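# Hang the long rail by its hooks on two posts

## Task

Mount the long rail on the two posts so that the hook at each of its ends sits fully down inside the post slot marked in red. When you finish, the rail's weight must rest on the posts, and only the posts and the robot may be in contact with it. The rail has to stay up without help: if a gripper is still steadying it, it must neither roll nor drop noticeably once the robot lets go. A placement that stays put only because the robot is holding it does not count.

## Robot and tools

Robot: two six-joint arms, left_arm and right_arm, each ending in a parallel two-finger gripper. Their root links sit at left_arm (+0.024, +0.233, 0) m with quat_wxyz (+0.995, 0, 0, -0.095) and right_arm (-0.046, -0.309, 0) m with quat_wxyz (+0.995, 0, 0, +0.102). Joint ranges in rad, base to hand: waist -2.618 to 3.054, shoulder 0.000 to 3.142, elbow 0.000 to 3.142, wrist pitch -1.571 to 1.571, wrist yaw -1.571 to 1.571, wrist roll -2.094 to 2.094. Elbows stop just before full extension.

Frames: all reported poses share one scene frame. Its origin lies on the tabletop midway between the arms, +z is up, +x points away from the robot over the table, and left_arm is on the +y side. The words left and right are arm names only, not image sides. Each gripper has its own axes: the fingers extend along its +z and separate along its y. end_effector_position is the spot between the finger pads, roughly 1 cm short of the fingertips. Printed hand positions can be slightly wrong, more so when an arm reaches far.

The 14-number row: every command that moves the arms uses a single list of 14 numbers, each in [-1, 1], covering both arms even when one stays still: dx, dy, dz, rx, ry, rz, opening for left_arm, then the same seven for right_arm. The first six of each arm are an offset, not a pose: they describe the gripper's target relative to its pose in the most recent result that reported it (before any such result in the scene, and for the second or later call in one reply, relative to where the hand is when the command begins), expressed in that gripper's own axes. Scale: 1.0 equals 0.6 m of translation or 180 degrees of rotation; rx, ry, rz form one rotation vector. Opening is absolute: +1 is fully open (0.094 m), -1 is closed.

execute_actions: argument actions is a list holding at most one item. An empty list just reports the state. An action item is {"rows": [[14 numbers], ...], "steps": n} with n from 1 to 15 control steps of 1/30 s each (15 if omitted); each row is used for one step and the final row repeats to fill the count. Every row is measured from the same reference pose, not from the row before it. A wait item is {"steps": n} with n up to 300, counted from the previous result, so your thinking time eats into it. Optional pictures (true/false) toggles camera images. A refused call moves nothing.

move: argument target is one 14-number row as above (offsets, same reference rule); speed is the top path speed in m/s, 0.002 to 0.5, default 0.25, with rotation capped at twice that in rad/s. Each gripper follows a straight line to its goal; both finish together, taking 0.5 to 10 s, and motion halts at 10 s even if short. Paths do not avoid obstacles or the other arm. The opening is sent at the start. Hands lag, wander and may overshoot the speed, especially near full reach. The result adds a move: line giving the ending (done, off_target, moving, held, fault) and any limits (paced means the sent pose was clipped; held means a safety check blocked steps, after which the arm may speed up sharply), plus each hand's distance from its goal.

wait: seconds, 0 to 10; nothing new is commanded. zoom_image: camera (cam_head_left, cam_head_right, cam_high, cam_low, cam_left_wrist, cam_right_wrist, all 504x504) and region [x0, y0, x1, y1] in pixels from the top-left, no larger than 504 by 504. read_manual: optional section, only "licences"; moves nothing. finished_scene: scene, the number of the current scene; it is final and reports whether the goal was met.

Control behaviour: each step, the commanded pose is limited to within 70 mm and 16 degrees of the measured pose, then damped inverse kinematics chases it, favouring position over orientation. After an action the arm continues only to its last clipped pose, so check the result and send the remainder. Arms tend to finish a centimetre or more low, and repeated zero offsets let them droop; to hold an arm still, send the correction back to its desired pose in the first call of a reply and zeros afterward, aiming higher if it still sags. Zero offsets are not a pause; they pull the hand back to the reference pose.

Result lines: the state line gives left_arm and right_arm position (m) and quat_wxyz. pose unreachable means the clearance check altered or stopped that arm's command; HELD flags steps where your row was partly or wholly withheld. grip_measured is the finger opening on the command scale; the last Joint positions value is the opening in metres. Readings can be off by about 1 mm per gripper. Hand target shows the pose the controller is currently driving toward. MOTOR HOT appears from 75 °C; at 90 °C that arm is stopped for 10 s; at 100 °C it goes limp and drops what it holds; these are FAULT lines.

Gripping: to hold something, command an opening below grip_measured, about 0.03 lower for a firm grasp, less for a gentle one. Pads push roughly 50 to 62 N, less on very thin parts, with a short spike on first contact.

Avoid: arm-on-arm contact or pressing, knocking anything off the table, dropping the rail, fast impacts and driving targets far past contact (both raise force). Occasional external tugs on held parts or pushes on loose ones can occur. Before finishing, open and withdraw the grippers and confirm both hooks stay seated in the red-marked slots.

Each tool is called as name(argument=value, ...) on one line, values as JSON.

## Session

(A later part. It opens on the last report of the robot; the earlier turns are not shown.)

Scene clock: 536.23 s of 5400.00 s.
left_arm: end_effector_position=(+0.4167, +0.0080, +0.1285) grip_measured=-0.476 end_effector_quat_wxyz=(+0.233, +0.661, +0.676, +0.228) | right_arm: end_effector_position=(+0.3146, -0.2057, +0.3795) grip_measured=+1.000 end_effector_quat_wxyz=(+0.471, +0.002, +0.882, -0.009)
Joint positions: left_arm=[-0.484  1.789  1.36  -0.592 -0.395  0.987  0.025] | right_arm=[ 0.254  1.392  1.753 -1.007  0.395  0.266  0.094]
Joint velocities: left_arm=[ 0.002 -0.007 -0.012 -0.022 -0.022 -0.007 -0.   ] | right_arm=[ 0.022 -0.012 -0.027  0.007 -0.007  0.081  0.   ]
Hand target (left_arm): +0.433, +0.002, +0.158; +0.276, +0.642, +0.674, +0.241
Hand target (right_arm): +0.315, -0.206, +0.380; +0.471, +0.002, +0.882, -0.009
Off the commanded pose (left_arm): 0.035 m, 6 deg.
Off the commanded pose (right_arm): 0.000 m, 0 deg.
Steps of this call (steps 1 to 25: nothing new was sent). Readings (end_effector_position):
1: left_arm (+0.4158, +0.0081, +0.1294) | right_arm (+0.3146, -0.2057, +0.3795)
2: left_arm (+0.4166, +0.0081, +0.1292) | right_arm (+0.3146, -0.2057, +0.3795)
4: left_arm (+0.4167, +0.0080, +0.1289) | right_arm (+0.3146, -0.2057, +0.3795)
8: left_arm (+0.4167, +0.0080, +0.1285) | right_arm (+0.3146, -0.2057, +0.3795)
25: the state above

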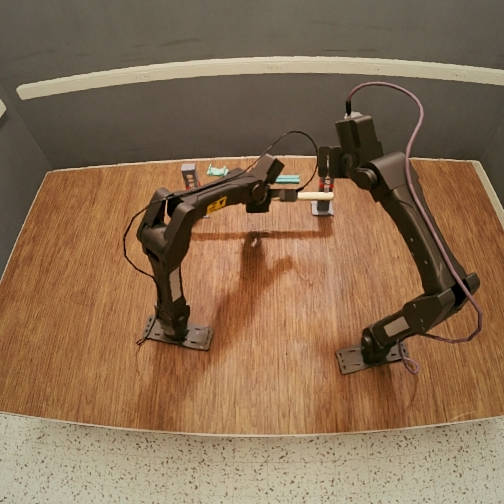

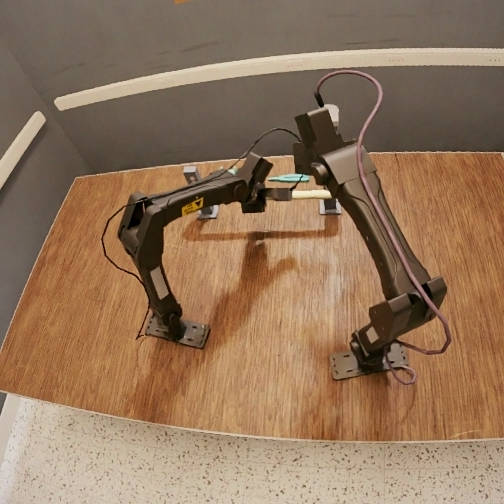

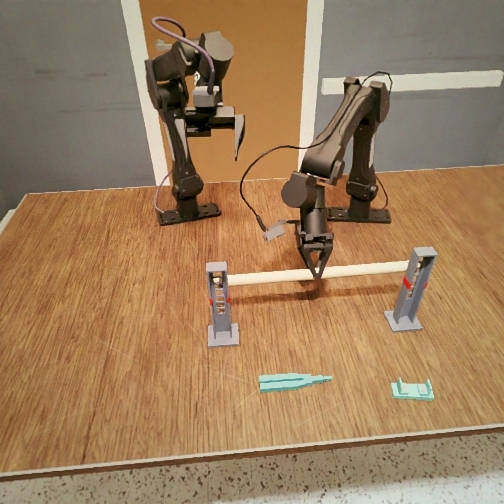

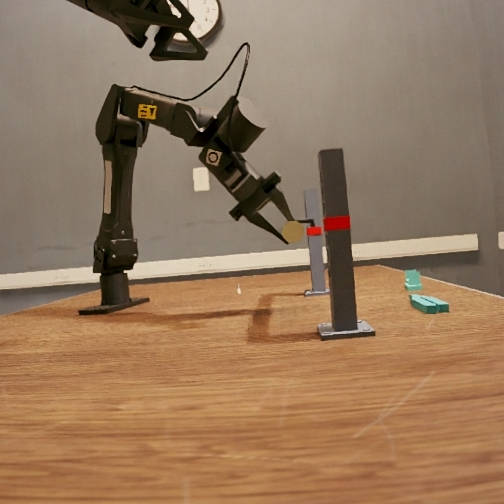

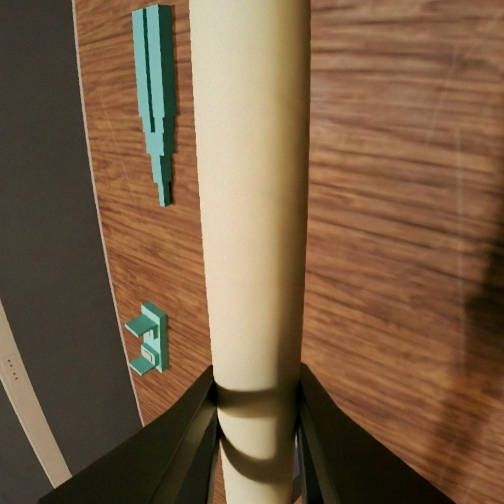

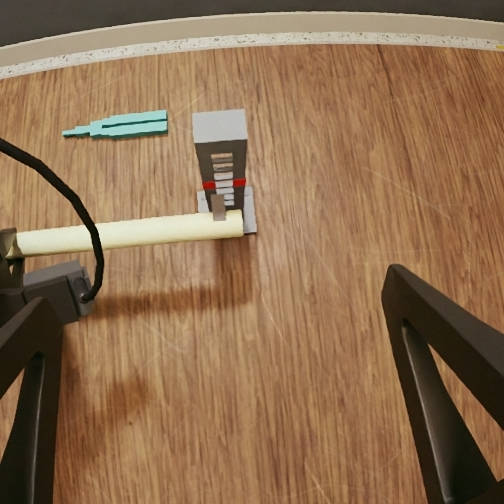

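execute_actions(actions=[{"rows": [[-0.0153,0.0531,-0.0184,-0.0271,-0.0114,-0.0111,-0.53,0,0,0,0,0,0,1],[-0.0157,0.0533,-0.018,-0.0274,-0.0116,-0.0109,-0.53,0,0,0,0,0,0,1],[-0.0163,0.0537,-0.0173,-0.0279,-0.0119,-0.0106,-0.53,0,0,0,0,0,0,1],[-0.017,0.0541,-0.0164,-0.0285,-0.0123,-0.0103,-0.53,0,0,0,0,0,0,1],[-0.0179,0.0547,-0.0153,-0.0292,-0.0128,-0.0098,-0.53,0,0,0,0,0,0,1],[-0.0189,0.0553,-0.0142,-0.03,-0.0133,-0.0093,-0.53,0,0,0,0,0,0,1],[-0.0199,0.0559,-0.0129,-0.0309,-0.0138,-0.0088,-0.53,0,0,0,0,0,0,1],[-0.021,0.0565,-0.0117,-0.0317,-0.0144,-0.0083,-0.53,0,0,0,0,0,0,1],[-0.022,0.0571,-0.0104,-0.0326,-0.0149,-0.0078,-0.53,0,0,0,0,0,0,1],[-0.023,0.0577,-0.0093,-0.0334,-0.0154,-0.0073,-0.53,0,0,0,0,0,0,1],[-0.0239,0.0583,-0.0082,-0.0341,-0.0159,-0.0068,-0.53,0,0,0,0,0,0,1],[-0.0246,0.0587,-0.0073,-0.0347,-0.0163,-0.0065,-0.53,0,0,0,0,0,0,1],[-0.0252,0.0591,-0.0066,-0.0352,-0.0166,-0.0062,-0.53,0,0,0,0,0,0,1],[-0.0256,0.0593,-0.0062,-0.0355,-0.0168,-0.006,-0.53,0,0,0,0,0,0,1],[-0.0257,0.0594,-0.006,-0.0356,-0.0169,-0.0059,-0.53,0,0,0,0,0,0,1]], "steps": 15}], pictures=false)

execute_actions(actions=[{"steps": 25}])

zoom_image(camera="cam_low", region=[270, 195, 360, 265])

zoom_image(camera="cam_right_wrist", region=[180, 150, 270, 240])

Scene clock: 656.73 s of 5400.00 s.
left_arm: end_effector_position=(+0.4216, +0.0041, +0.1251) grip_measured=-0.476 end_effector_quat_wxyz=(+0.237, +0.667, +0.667, +0.231) | right_arm: end_effector_position=(+0.3146, -0.2057, +0.3795) grip_measured=+1.000 end_effector_quat_wxyz=(+0.471, +0.002, +0.882, -0.009)
Joint positions: left_arm=[-0.484  1.806  1.36  -0.562 -0.395  1.011  0.025] | right_arm=[ 0.254  1.392  1.753 -1.007  0.395  0.266  0.094]
Joint velocities: left_arm=[-0.012  0.051 -0.002  0.139 -0.007  0.081  0.   ] | right_arm=[-0.017  0.012  0.017 -0.022  0.066 -0.022  0.   ]
Hand target (left_arm): +0.440, -0.005, +0.155; +0.289, +0.646, +0.663, +0.246
Hand target (right_arm): +0.315, -0.206, +0.380; +0.471, +0.002, +0.882, -0.009
Off the commanded pose (left_arm): 0.037 m, 7 deg.
Off the commanded pose (right_arm): 0.000 m, 0 deg.
Steps of this call (steps 1 to 90: nothing new was sent; then 117.00 s passed at rest; steps 91 to 105: all 15 steps of this action). Readings (end_effector_position):
91: left_arm (+0.4167, +0.0080, +0.1285) | right_arm (+0.3146, -0.2057, +0.3795)
92: left_arm (+0.4167, +0.0080, +0.1285) | right_arm (+0.3146, -0.2057, +0.3795)
94: left_arm (+0.4167, +0.0080, +0.1285) | right_arm (+0.3146, -0.2057, +0.3795)
98: left_arm (+0.4173, +0.0076, +0.1286) | right_arm (+0.3146, -0.2057, +0.3795)
105: the state above

Scene clock: 657.57 s of 5400.00 s.
left_arm: end_effector_position=(+0.4236, +0.0024, +0.1254) grip_measured=-0.476 end_effector_quat_wxyz=(+0.241, +0.668, +0.665, +0.232) | right_arm: end_effector_position=(+0.3146, -0.2057, +0.3795) grip_measured=+1.000 end_effector_quat_wxyz=(+0.471, +0.002, +0.882, -0.009)
Joint positions: left_arm=[-0.484  1.809  1.36  -0.549 -0.394  1.019  0.025] | right_arm=[ 0.254  1.392  1.753 -1.007  0.395  0.266  0.094]
Joint velocities: left_arm=[-0.002 -0.017 -0.002 -0.051 -0.081 -0.022 -0.   ] | right_arm=[ 0.002  0.007  0.002  0.037 -0.051 -0.022  0.   ]
Hand target (left_arm): +0.440, -0.005, +0.155; +0.289, +0.646, +0.663, +0.245
Hand target (right_arm): +0.315, -0.206, +0.380; +0.471, +0.002, +0.882, -0.009
Off the commanded pose (left_arm): 0.035 m, 6 deg.
Off the commanded pose (right_arm): 0.000 m, 0 deg.
Steps of this call (steps 1 to 25: nothing new was sent). Readings (end_effector_position):
1: left_arm (+0.4220, +0.0038, +0.1248) | right_arm (+0.3146, -0.2057, +0.3795)
2: left_arm (+0.4224, +0.0034, +0.1247) | right_arm (+0.3146, -0.2057, +0.3795)
4: left_arm (+0.4228, +0.0031, +0.1247) | right_arm (+0.3146, -0.2057, +0.3795)
8: left_arm (+0.4234, +0.0026, +0.1252) | right_arm (+0.3146, -0.2057, +0.3795)
25: the state above

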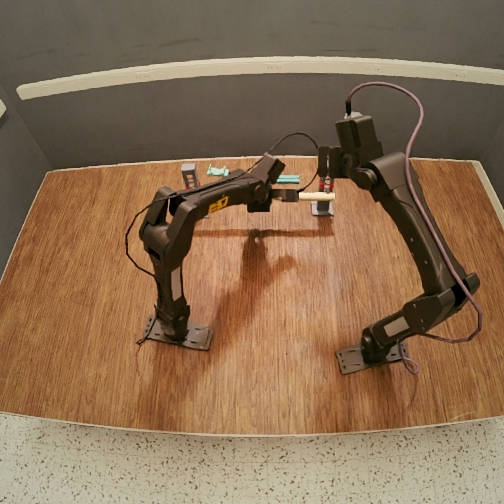

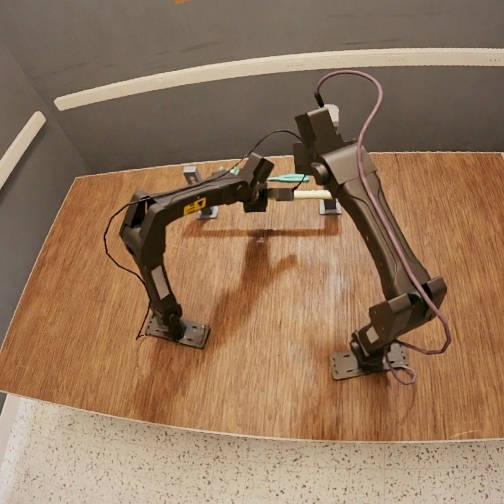

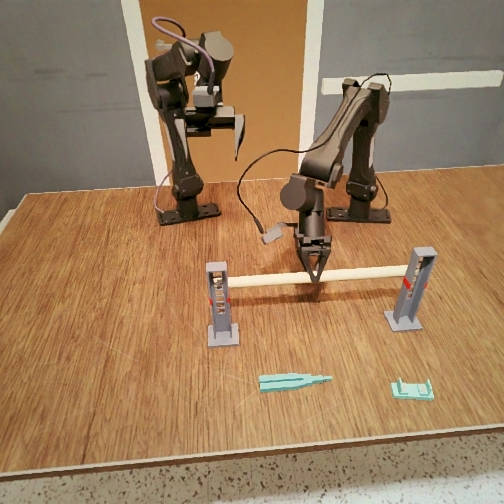

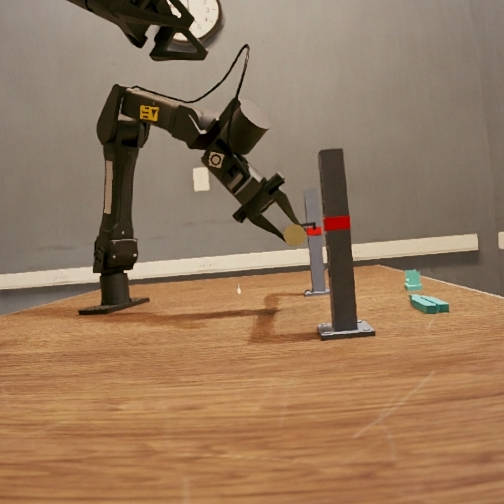

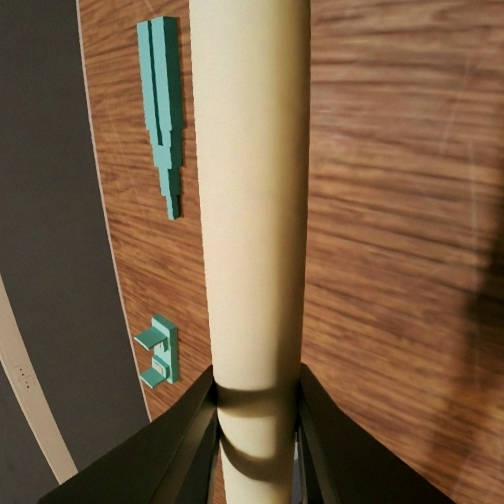

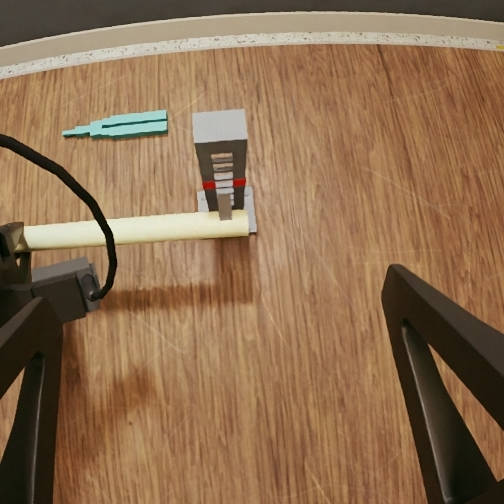

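Region (270, 195, 360, 265) of cam_low's 504x504 image, scaled by 5.600, with more detail than that image has.

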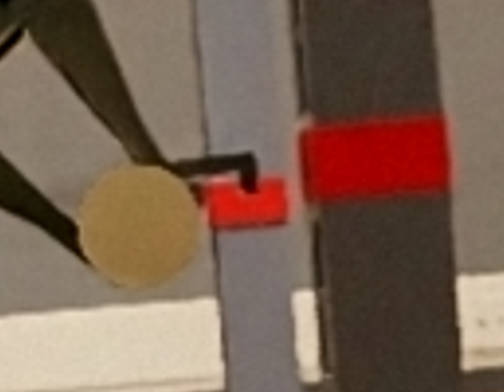

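Region (180, 150, 270, 240) of cam_right_wrist's 504x504 image, scaled by 5.600, with more detail than that image has.

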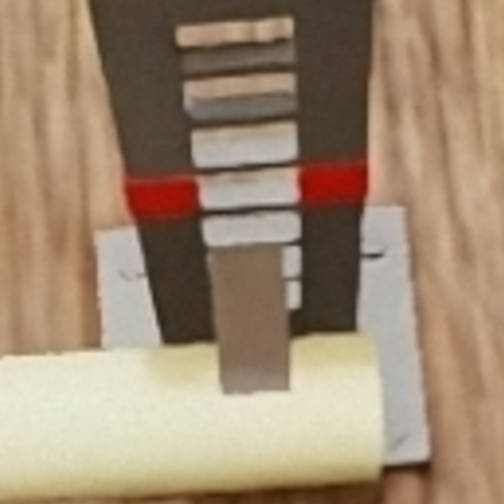

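execute_actions(actions=[])

Scene clock: 686.10 s of 5400.00 s.
left_arm: end_effector_position=(+0.4236, +0.0024, +0.1254) grip_measured=-0.476 end_effector_quat_wxyz=(+0.241, +0.668, +0.665, +0.232) | right_arm: end_effector_position=(+0.3146, -0.2057, +0.3795) grip_measured=+1.000 end_effector_quat_wxyz=(+0.471, +0.002, +0.882, -0.009)
Joint positions: left_arm=[-0.484  1.809  1.36  -0.549 -0.394  1.019  0.025] | right_arm=[ 0.254  1.392  1.753 -1.007  0.395  0.266  0.094]
Joint velocities: left_arm=[ 0.002 -0.012 -0.007  0.022 -0.051  0.007 -0.001] | right_arm=[-0.032  0.007  0.007 -0.007 -0.007  0.022  0.   ]
Hand target (left_arm): +0.440, -0.005, +0.155; +0.289, +0.646, +0.663, +0.245
Hand target (right_arm): +0.315, -0.206, +0.380; +0.471, +0.002, +0.882, -0.009
Off the commanded pose (left_arm): 0.035 m, 6 deg.
Off the commanded pose (right_arm): 0.000 m, 0 deg.
Steps of this call (steps 1 to 90: nothing new was sent; then 25.53 s passed at rest). Readings (end_effector_position):
1: left_arm (+0.4236, +0.0024, +0.1254) | right_arm (+0.3146, -0.2057, +0.3795)
2: left_arm (+0.4236, +0.0024, +0.1254) | right_arm (+0.3146, -0.2057, +0.3795)
4: left_arm (+0.4236, +0.0024, +0.1254) | right_arm (+0.3146, -0.2057, +0.3795)
8: left_arm (+0.4236, +0.0024, +0.1254) | right_arm (+0.3146, -0.2057, +0.3795)
90: the state above

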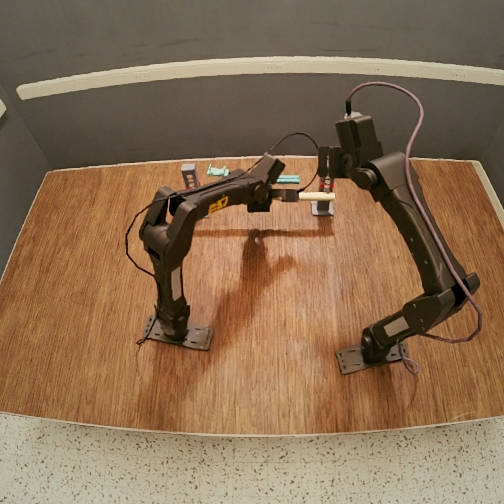

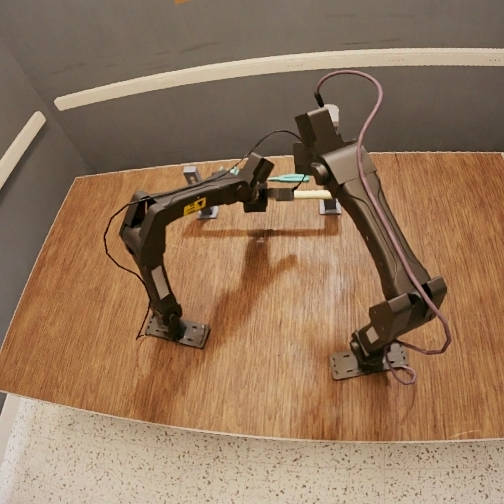

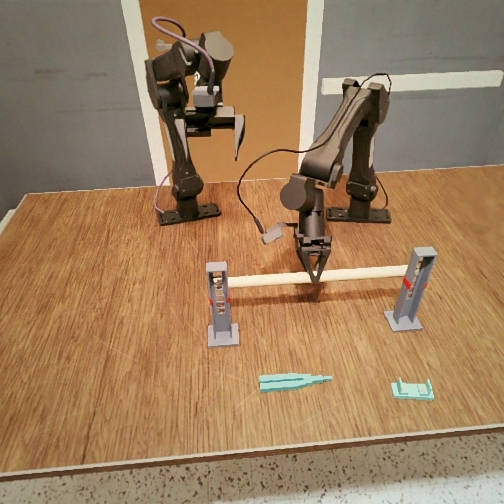

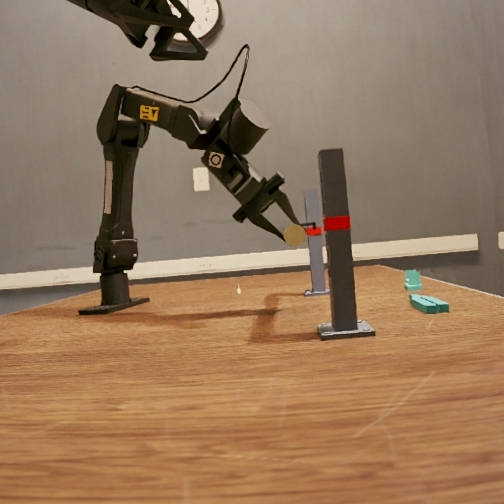

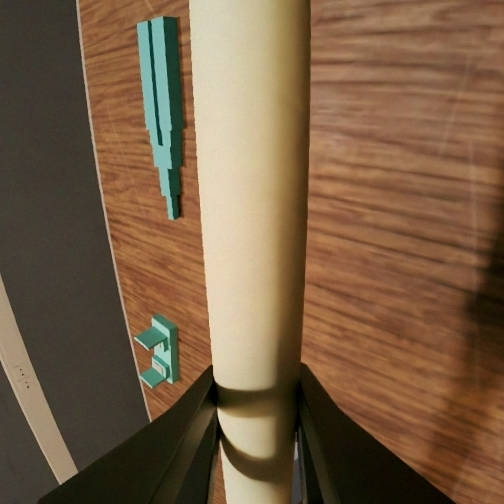

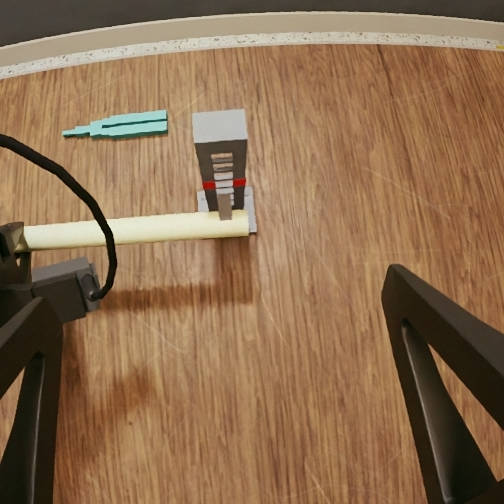

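execute_actions(actions=[{"rows": [[-0.01525,0.05504,-0.01563,-0.02957,-0.01331,-0.01377,-0.53,0,0,0,0,0,0,1],[-0.0153,0.05567,-0.01516,-0.02964,-0.01323,-0.01394,-0.53,0,0,0,0,0,0,1],[-0.01537,0.05656,-0.0145,-0.02973,-0.0131,-0.01418,-0.53,0,0,0,0,0,0,1],[-0.01545,0.05758,-0.01375,-0.02984,-0.01296,-0.01445,-0.53,0,0,0,0,0,0,1],[-0.01553,0.05859,-0.0130,-0.02995,-0.01282,-0.01472,-0.53,0,0,0,0,0,0,1],[-0.01562,0.05973,-0.01215,-0.03007,-0.01267,-0.01503,-0.53,0,0,0,0,0,0,1],[-0.0157,0.06075,-0.0114,-0.03018,-0.01253,-0.0153,-0.53,0,0,0,0,0,0,1],[-0.01578,0.06177,-0.01065,-0.03028,-0.01239,-0.01557,-0.53,0,0,0,0,0,0,1],[-0.01587,0.06291,-0.0098,-0.0304,-0.01223,-0.01588,-0.53,0,0,0,0,0,0,1],[-0.01595,0.06393,-0.00905,-0.03051,-0.01209,-0.01615,-0.53,0,0,0,0,0,0,1],[-0.01603,0.06494,-0.0083,-0.03062,-0.01195,-0.01642,-0.53,0,0,0,0,0,0,1],[-0.0161,0.06583,-0.00764,-0.03072,-0.01183,-0.01666,-0.53,0,0,0,0,0,0,1],[-0.01615,0.06647,-0.00717,-0.03078,-0.01174,-0.01683,-0.53,0,0,0,0,0,0,1],[-0.0162,0.0671,-0.0067,-0.03085,-0.01165,-0.0170,-0.53,0,0,0,0,0,0,1]], "steps": 15}], pictures=false)

execute_actions(actions=[{"steps": 20}], pictures=true)

Scene clock: 781.47 s of 5400.00 s.
left_arm: end_effector_position=(+0.4295, +0.0032, +0.1207) grip_measured=-0.476 end_effector_quat_wxyz=(+0.237, +0.666, +0.668, +0.232) | right_arm: end_effector_position=(+0.3146, -0.2057, +0.3795) grip_measured=+1.000 end_effector_quat_wxyz=(+0.471, +0.002, +0.882, -0.009)
Joint positions: left_arm=[-0.473  1.834  1.375 -0.545 -0.392  1.019  0.025] | right_arm=[ 0.254  1.392  1.753 -1.007  0.395  0.266  0.094]
Joint velocities: left_arm=[ 0.002  0.046  0.046 -0.007 -0.022  0.051 -0.   ] | right_arm=[-0.002  0.002 -0.012 -0.022 -0.022 -0.066  0.   ]
Hand target (left_arm): +0.449, -0.005, +0.155; +0.290, +0.641, +0.667, +0.246
Hand target (right_arm): +0.315, -0.206, +0.380; +0.471, +0.002, +0.882, -0.009
Off the commanded pose (left_arm): 0.042 m, 7 deg.
Off the commanded pose (right_arm): 0.000 m, 0 deg.
Steps of this call (steps 1 to 90: nothing new was sent; then 91.87 s passed at rest; steps 91 to 105: all 15 steps of this action). Readings (end_effector_position):
91: left_arm (+0.4237, +0.0024, +0.1254) | right_arm (+0.3146, -0.2057, +0.3795)
92: left_arm (+0.4236, +0.0023, +0.1254) | right_arm (+0.3146, -0.2057, +0.3795)
94: left_arm (+0.4237, +0.0021, +0.1255) | right_arm (+0.3146, -0.2057, +0.3795)
98: left_arm (+0.4247, +0.0027, +0.1242) | right_arm (+0.3146, -0.2057, +0.3795)
105: the state above

Scene clock: 782.13 s of 5400.00 s.
left_arm: end_effector_position=(+0.4305, +0.0029, +0.1216) grip_measured=-0.476 end_effector_quat_wxyz=(+0.238, +0.665, +0.668, +0.232) | right_arm: end_effector_position=(+0.3146, -0.2057, +0.3795) grip_measured=+1.000 end_effector_quat_wxyz=(+0.471, +0.002, +0.882, -0.009)
Joint positions: left_arm=[-0.473  1.835  1.379 -0.545 -0.392  1.019  0.025] | right_arm=[ 0.254  1.392  1.753 -1.007  0.395  0.266  0.094]
Joint velocities: left_arm=[-0.012  0.012 -0.007 -0.007  0.037 -0.051  0.   ] | right_arm=[-0.012 -0.022  0.002  0.007 -0.022  0.007  0.   ]
Hand target (left_arm): +0.449, -0.005, +0.155; +0.290, +0.641, +0.667, +0.246
Hand target (right_arm): +0.315, -0.206, +0.380; +0.471, +0.002, +0.882, -0.009
Off the commanded pose (left_arm): 0.040 m, 7 deg.
Off the commanded pose (right_arm): 0.000 m, 0 deg.
Steps of this call (steps 1 to 20: nothing new was sent). Readings (end_effector_position):
1: left_arm (+0.4299, +0.0031, +0.1209) | right_arm (+0.3146, -0.2057, +0.3795)
2: left_arm (+0.4302, +0.0032, +0.1210) | right_arm (+0.3146, -0.2057, +0.3795)
4: left_arm (+0.4303, +0.0030, +0.1213) | right_arm (+0.3146, -0.2057, +0.3795)
8: left_arm (+0.4305, +0.0029, +0.1216) | right_arm (+0.3146, -0.2057, +0.3795)
20: the state above

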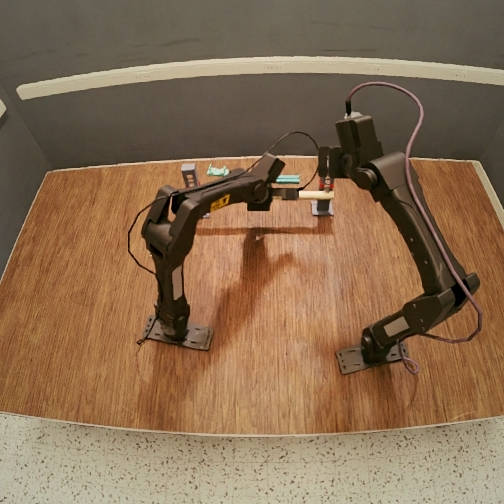

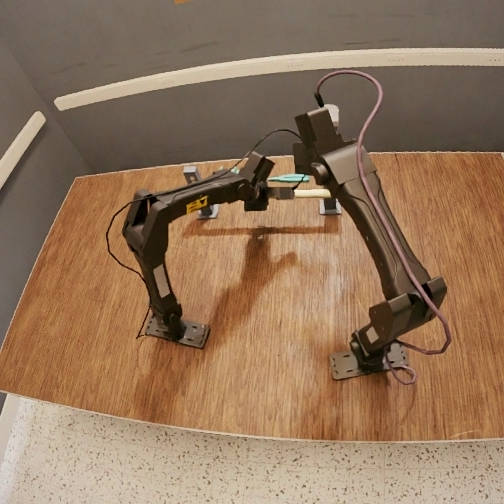

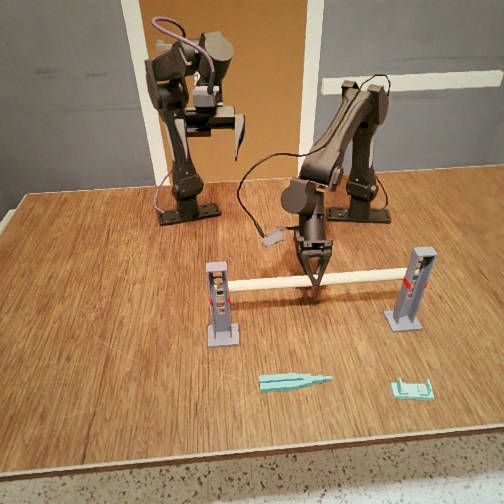

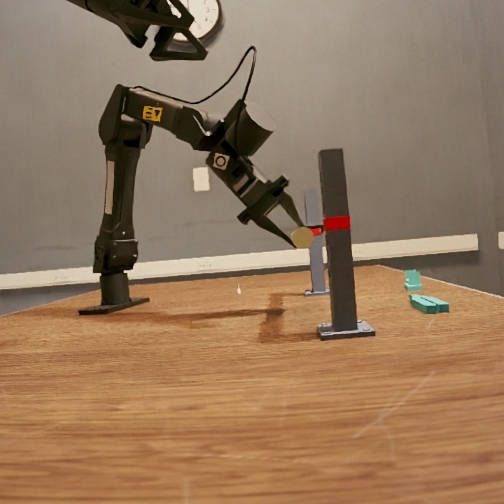

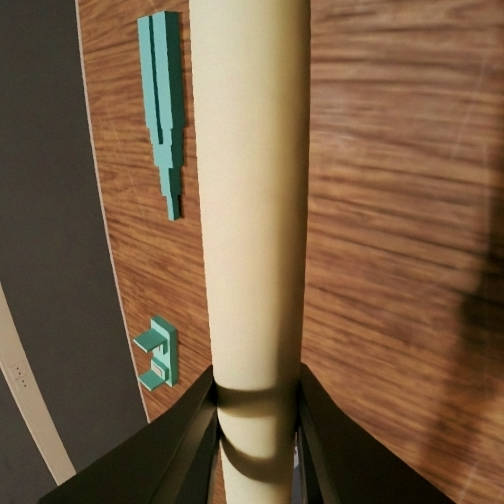

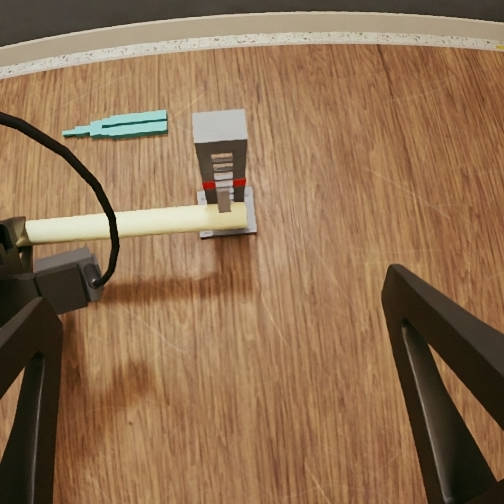

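zoom_image(camera="cam_low", region=[270, 195, 360, 265])

zoom_image(camera="cam_right_wrist", region=[180, 150, 270, 240])

zoom_image(camera="cam_high", region=[390, 240, 450, 300])

Region (270, 195, 360, 265) of cam_low's 504x504 image, scaled by 5.600, with more detail than that image has.

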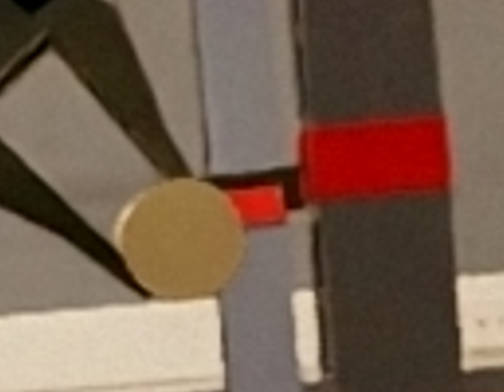

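Region (180, 150, 270, 240) of cam_right_wrist's 504x504 image, scaled by 5.600, with more detail than that image has.

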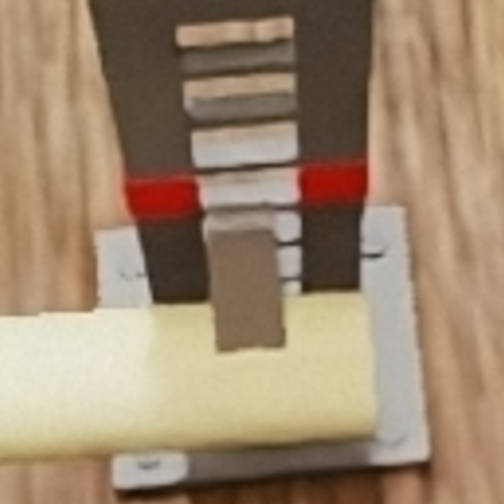

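Region (390, 240, 450, 300) of cam_high's 504x504 image, scaled by 8.400, with more detail than that image has.

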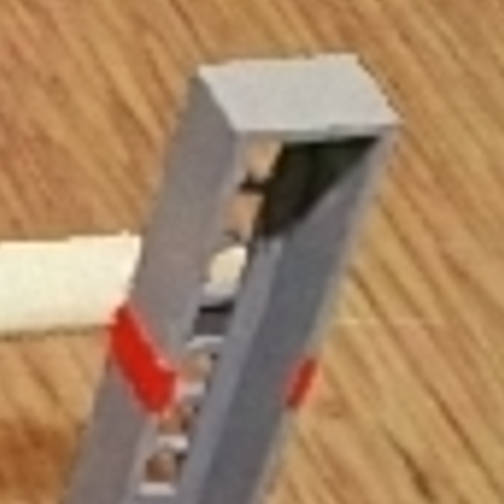

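execute_actions(actions=[{"rows": [[-0.0177,0.0623,-0.0193,-0.03185,-0.0136,-0.01507,-0.53,0,0,0,0,0,0,1],[-0.0179,0.0629,-0.0196,-0.0321,-0.01374,-0.01518,-0.53,0,0,0,0,0,0,1],[-0.01815,0.0636,-0.01995,-0.03237,-0.0139,-0.01531,-0.53,0,0,0,0,0,0,1],[-0.0184,0.0643,-0.0203,-0.03265,-0.01407,-0.01544,-0.53,0,0,0,0,0,0,1],[-0.01865,0.0650,-0.02065,-0.03292,-0.01423,-0.01557,-0.53,0,0,0,0,0,0,1],[-0.0189,0.0657,-0.0210,-0.0332,-0.0144,-0.0157,-0.53,0,0,0,0,0,0,1],[-0.01915,0.0664,-0.0213,-0.03347,-0.01456,-0.01583,-0.53,0,0,0,0,0,0,1],[-0.0194,0.0671,-0.02165,-0.03375,-0.01473,-0.01596,-0.53,0,0,0,0,0,0,1],[-0.01965,0.0678,-0.0220,-0.03402,-0.0149,-0.01609,-0.53,0,0,0,0,0,0,1],[-0.0199,0.0685,-0.0223,-0.0343,-0.01506,-0.01622,-0.53,0,0,0,0,0,0,1],[-0.02015,0.0691,-0.0226,-0.03455,-0.0152,-0.01633,-0.53,0,0,0,0,0,0,1],[-0.0203,0.0695,-0.0228,-0.0347,-0.0153,-0.0164,-0.53,0,0,0,0,0,0,1]], "steps": 15}], pictures=false)

execute_actions(actions=[{"steps": 20}], pictures=true)

zoom_image(camera="cam_low", region=[270, 195, 360, 265])

zoom_image(camera="cam_right_wrist", region=[180, 150, 270, 240])

Scene clock: 866.97 s of 5400.00 s.
left_arm: end_effector_position=(+0.4328, +0.0011, +0.1259) grip_measured=-0.476 end_effector_quat_wxyz=(+0.244, +0.663, +0.668, +0.233) | right_arm: end_effector_position=(+0.3146, -0.2057, +0.3795) grip_measured=+1.000 end_effector_quat_wxyz=(+0.471, +0.002, +0.882, -0.009)
Joint positions: left_arm=[-0.473  1.835  1.391 -0.545 -0.392  1.019  0.025] | right_arm=[ 0.254  1.392  1.753 -1.007  0.395  0.266  0.094]
Joint velocities: left_arm=[ 0.012 -0.007  0.042  0.022 -0.022  0.007  0.   ] | right_arm=[ 0.002  0.012  0.012 -0.051 -0.037  0.095  0.   ]
Hand target (left_arm): +0.452, -0.006, +0.160; +0.296, +0.638, +0.667, +0.246
Hand target (right_arm): +0.315, -0.206, +0.380; +0.471, +0.002, +0.882, -0.009
Off the commanded pose (left_arm): 0.040 m, 7 deg.
Off the commanded pose (right_arm): 0.000 m, 0 deg.
Steps of this call (steps 1 to 90: nothing new was sent; then 81.33 s passed at rest; steps 91 to 105: all 15 steps of this action). Readings (end_effector_position):
91: left_arm (+0.4305, +0.0029, +0.1216) | right_arm (+0.3146, -0.2057, +0.3795)
92: left_arm (+0.4305, +0.0029, +0.1216) | right_arm (+0.3146, -0.2057, +0.3795)
94: left_arm (+0.4305, +0.0029, +0.1216) | right_arm (+0.3146, -0.2057, +0.3795)
98: left_arm (+0.4305, +0.0029, +0.1216) | right_arm (+0.3146, -0.2057, +0.3795)
105: the state above

Scene clock: 867.63 s of 5400.00 s.
left_arm: end_effector_position=(+0.4332, +0.0006, +0.1268) grip_measured=-0.476 end_effector_quat_wxyz=(+0.245, +0.663, +0.668, +0.233) | right_arm: end_effector_position=(+0.3146, -0.2057, +0.3795) grip_measured=+1.000 end_effector_quat_wxyz=(+0.471, +0.002, +0.882, -0.009)
Joint positions: left_arm=[-0.473  1.835  1.393 -0.544 -0.391  1.019  0.025] | right_arm=[ 0.254  1.392  1.753 -1.007  0.395  0.266  0.094]
Joint velocities: left_arm=[-0.007  0.007 -0.007  0.066  0.037  0.022 -0.001] | right_arm=[-0.012 -0.007 -0.002 -0.081  0.022  0.037  0.   ]
Hand target (left_arm): +0.452, -0.006, +0.160; +0.296, +0.638, +0.667, +0.246
Hand target (right_arm): +0.315, -0.206, +0.380; +0.471, +0.002, +0.882, -0.009
Off the commanded pose (left_arm): 0.039 m, 7 deg.
Off the commanded pose (right_arm): 0.000 m, 0 deg.
Steps of this call (steps 1 to 20: nothing new was sent). Readings (end_effector_position):
1: left_arm (+0.4331, +0.0009, +0.1264) | right_arm (+0.3146, -0.2057, +0.3795)
2: left_arm (+0.4332, +0.0007, +0.1267) | right_arm (+0.3146, -0.2057, +0.3795)
4: left_arm (+0.4332, +0.0006, +0.1268) | right_arm (+0.3146, -0.2057, +0.3795)
8: left_arm (+0.4332, +0.0006, +0.1268) | right_arm (+0.3146, -0.2057, +0.3795)
20: the state above

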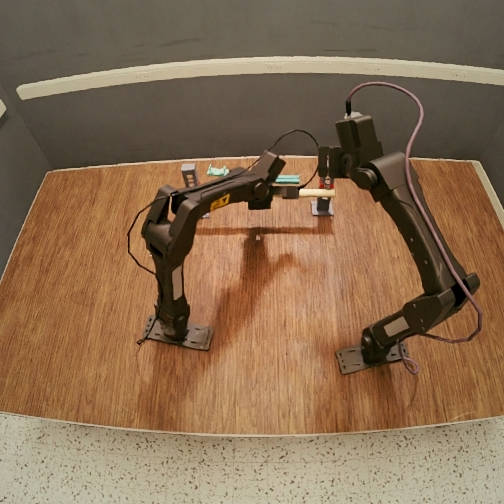

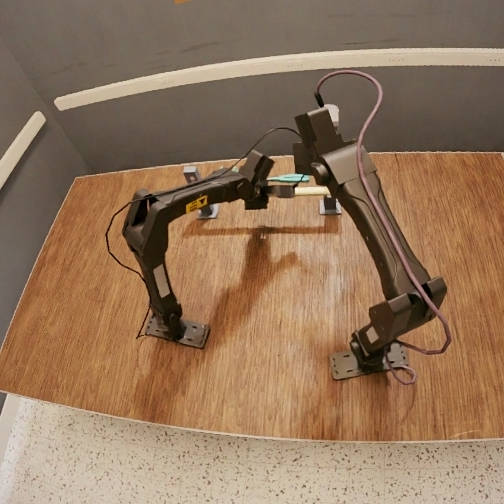

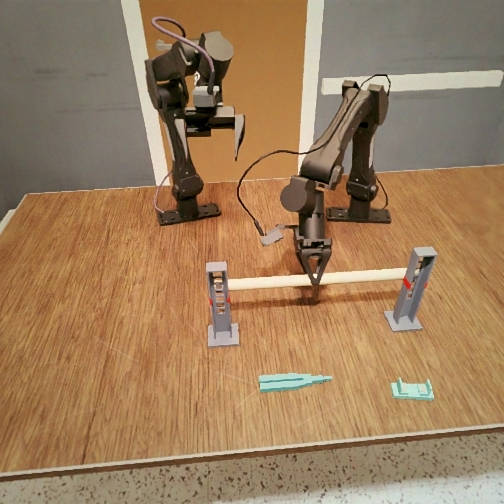

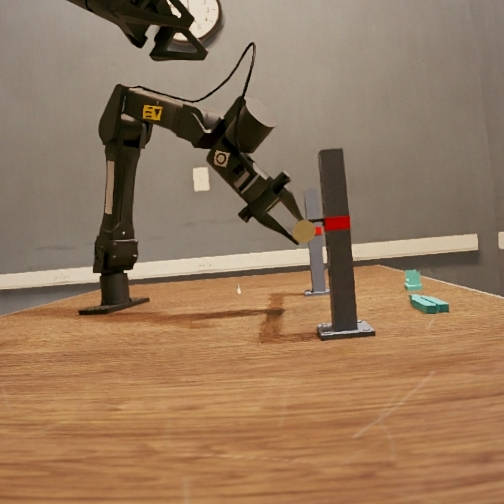

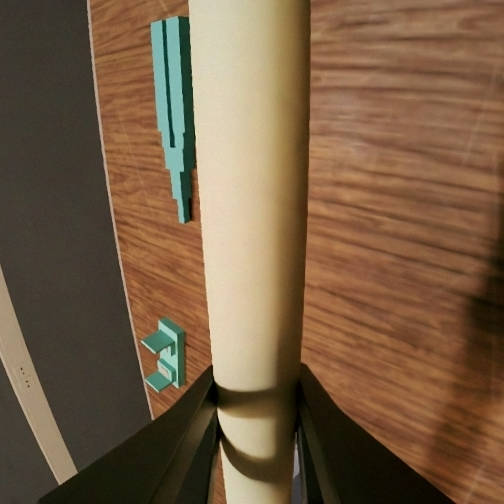

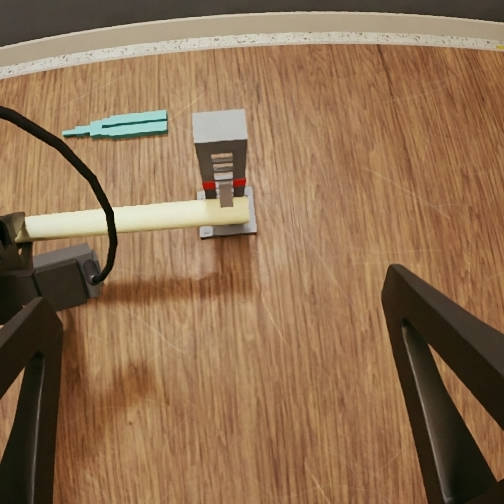

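Region (270, 195, 360, 265) of cam_low's 504x504 image, scaled by 5.600, with more detail than that image has.

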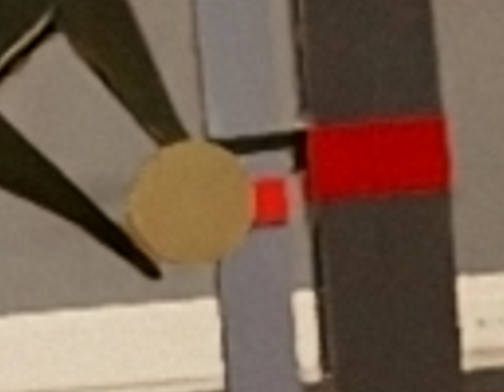

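Region (180, 150, 270, 240) of cam_right_wrist's 504x504 image, scaled by 5.600, with more detail than that image has.

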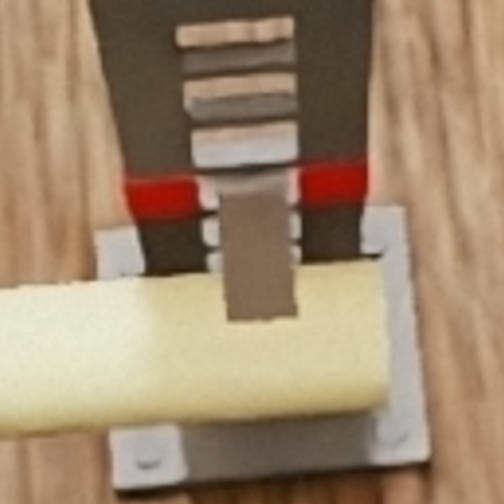

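execute_actions(actions=[{"rows": [[-0.01682,0.06128,-0.01755,-0.03101,-0.01276,-0.01515,-0.53,0,0,0,0,0,0,1],[-0.01675,0.06193,-0.01681,-0.03102,-0.01259,-0.01534,-0.53,0,0,0,0,0,0,1],[-0.01666,0.06285,-0.01576,-0.03104,-0.01236,-0.0156,-0.53,0,0,0,0,0,0,1],[-0.01656,0.0639,-0.01457,-0.03106,-0.01208,-0.0159,-0.53,0,0,0,0,0,0,1],[-0.01645,0.06495,-0.01338,-0.03108,-0.01181,-0.0162,-0.53,0,0,0,0,0,0,1],[-0.01634,0.06613,-0.01203,-0.0311,-0.01151,-0.01654,-0.53,0,0,0,0,0,0,1],[-0.01622,0.06732,-0.01069,-0.03112,-0.0112,-0.01688,-0.53,0,0,0,0,0,0,1],[-0.0161,0.0685,-0.00935,-0.03114,-0.01089,-0.01721,-0.53,0,0,0,0,0,0,1],[-0.01599,0.06968,-0.008,-0.03116,-0.01059,-0.01755,-0.53,0,0,0,0,0,0,1],[-0.01588,0.07073,-0.00681,-0.03118,-0.01032,-0.01785,-0.53,0,0,0,0,0,0,1],[-0.01578,0.07178,-0.00562,-0.0312,-0.01004,-0.01815,-0.53,0,0,0,0,0,0,1],[-0.01569,0.0727,-0.00457,-0.03122,-0.00981,-0.01841,-0.53,0,0,0,0,0,0,1],[-0.01562,0.07335,-0.00383,-0.03123,-0.00964,-0.0186,-0.53,0,0,0,0,0,0,1],[-0.01557,0.07388,-0.00323,-0.03124,-0.0095,-0.01875,-0.53,0,0,0,0,0,0,1]], "steps": 15}], pictures=false)

execute_actions(actions=[{"steps": 20}], pictures=true)

zoom_image(camera="cam_low", region=[270, 195, 360, 265])

zoom_image(camera="cam_right_wrist", region=[180, 150, 270, 240])

zoom_image(camera="cam_high", region=[390, 240, 450, 300])

Scene clock: 988.13 s of 5400.00 s.
left_arm: end_effector_position=(+0.4371, -0.0009, +0.1241) grip_measured=-0.476 end_effector_quat_wxyz=(+0.238, +0.668, +0.668, +0.229) | right_arm: end_effector_position=(+0.3146, -0.2057, +0.3795) grip_measured=+1.000 end_effector_quat_wxyz=(+0.471, +0.002, +0.882, -0.009)
Joint positions: left_arm=[-0.466  1.861  1.426 -0.567 -0.38   1.026  0.025] | right_arm=[ 0.254  1.392  1.753 -1.007  0.395  0.266  0.094]
Joint velocities: left_arm=[-0.012  0.017  0.051 -0.081  0.037 -0.022 -0.001] | right_arm=[-0.022  0.002 -0.002 -0.022 -0.007 -0.051  0.   ]
Hand target (left_arm): +0.463, -0.006, +0.158; +0.294, +0.633, +0.672, +0.248
Hand target (right_arm): +0.315, -0.206, +0.380; +0.471, +0.002, +0.882, -0.009
Off the commanded pose (left_arm): 0.044 m, 8 deg.
Off the commanded pose (right_arm): 0.000 m, 0 deg.
Steps of this call (steps 1 to 90: nothing new was sent; then 117.00 s passed at rest; steps 91 to 105: all 15 steps of this action). Readings (end_effector_position):
91: left_arm (+0.4332, +0.0006, +0.1268) | right_arm (+0.3146, -0.2057, +0.3795)
92: left_arm (+0.4332, +0.0005, +0.1268) | right_arm (+0.3146, -0.2057, +0.3795)
94: left_arm (+0.4335, +0.0006, +0.1268) | right_arm (+0.3146, -0.2057, +0.3795)
98: left_arm (+0.4365, -0.0010, +0.1258) | right_arm (+0.3146, -0.2057, +0.3795)
105: the state above

Scene clock: 988.80 s of 5400.00 s.
left_arm: end_effector_position=(+0.4371, -0.0009, +0.1242) grip_measured=-0.476 end_effector_quat_wxyz=(+0.237, +0.668, +0.668, +0.228) | right_arm: end_effector_position=(+0.3146, -0.2057, +0.3795) grip_measured=+1.000 end_effector_quat_wxyz=(+0.471, +0.002, +0.882, -0.009)
Joint positions: left_arm=[-0.465  1.862  1.429 -0.571 -0.377  1.026  0.025] | right_arm=[ 0.254  1.392  1.753 -1.007  0.395  0.266  0.094]
Joint velocities: left_arm=[-0.007 -0.007  0.007  0.007 -0.037 -0.037  0.   ] | right_arm=[-0.002 -0.002  0.007  0.007 -0.007  0.081  0.   ]
Hand target (left_arm): +0.463, -0.006, +0.158; +0.294, +0.633, +0.672, +0.248
Hand target (right_arm): +0.315, -0.206, +0.380; +0.471, +0.002, +0.882, -0.009
Off the commanded pose (left_arm): 0.044 m, 8 deg.
Off the commanded pose (right_arm): 0.000 m, 0 deg.
Steps of this call (steps 1 to 20: nothing new was sent). Readings (end_effector_position):
1: left_arm (+0.4371, -0.0008, +0.1241) | right_arm (+0.3146, -0.2057, +0.3795)
2: left_arm (+0.4371, -0.0007, +0.1241) | right_arm (+0.3146, -0.2057, +0.3795)
4: left_arm (+0.4371, -0.0008, +0.1241) | right_arm (+0.3146, -0.2057, +0.3795)
8: left_arm (+0.4371, -0.0009, +0.1242) | right_arm (+0.3146, -0.2057, +0.3795)
20: the state above

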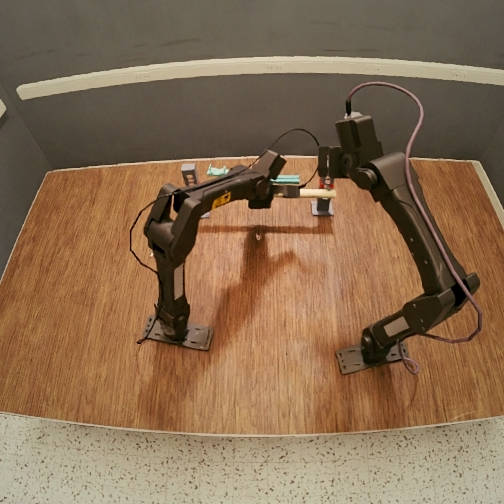

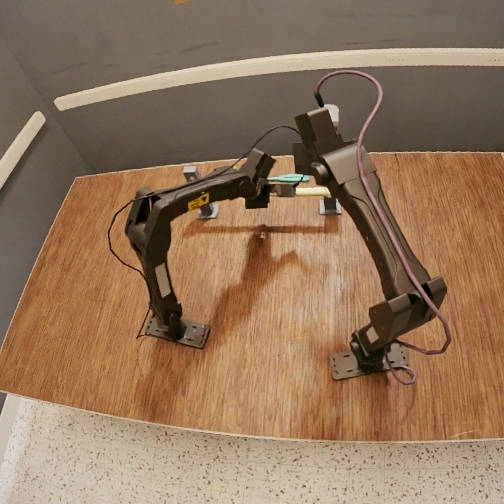

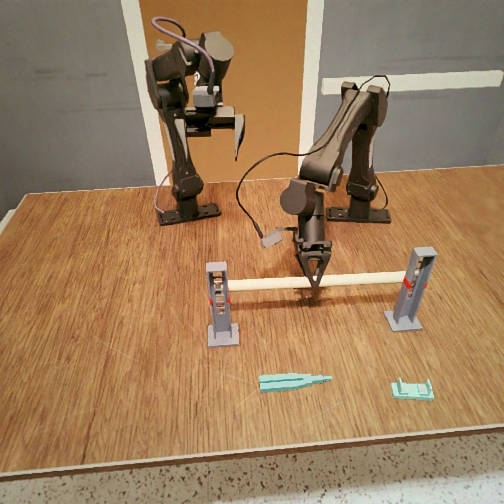

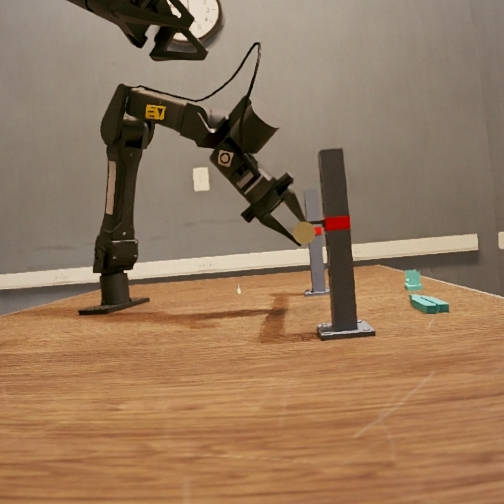

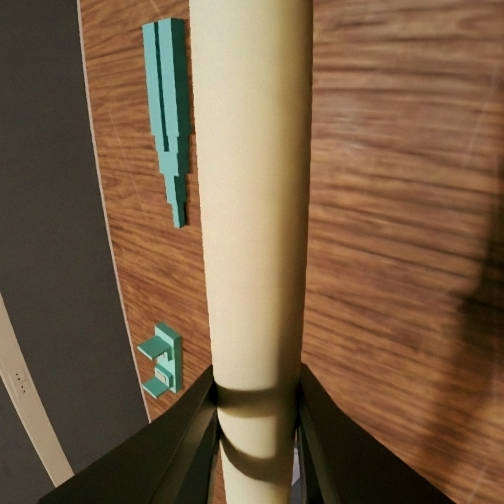

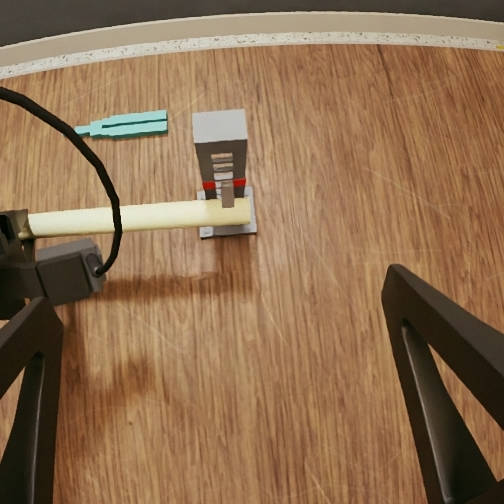

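Region (270, 195, 360, 265) of cam_low's 504x504 image, scaled by 5.600, with more detail than that image has.

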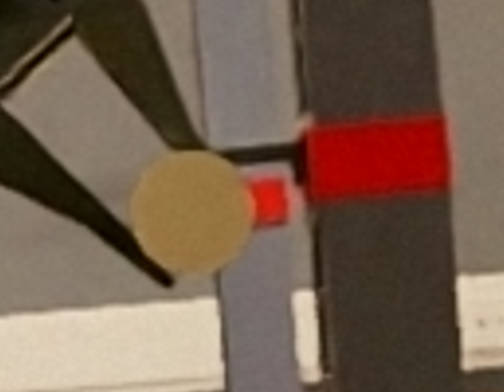

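Region (180, 150, 270, 240) of cam_right_wrist's 504x504 image, scaled by 5.600, with more detail than that image has.

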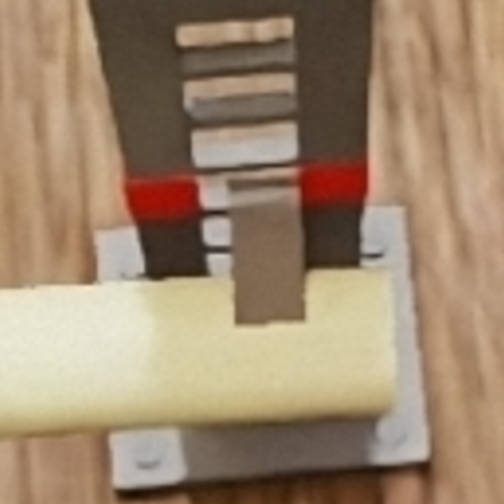

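Region (390, 240, 450, 300) of cam_high's 504x504 image, scaled by 8.400, with more detail than that image has.

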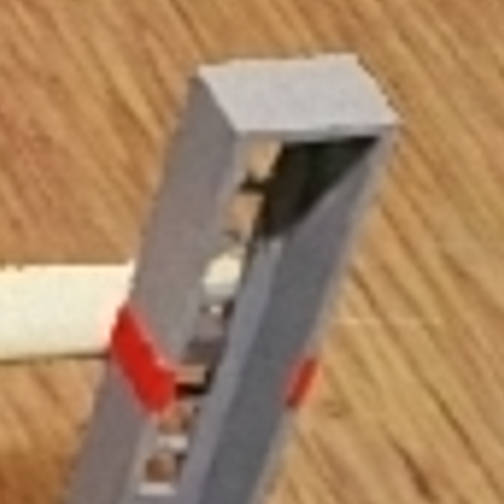

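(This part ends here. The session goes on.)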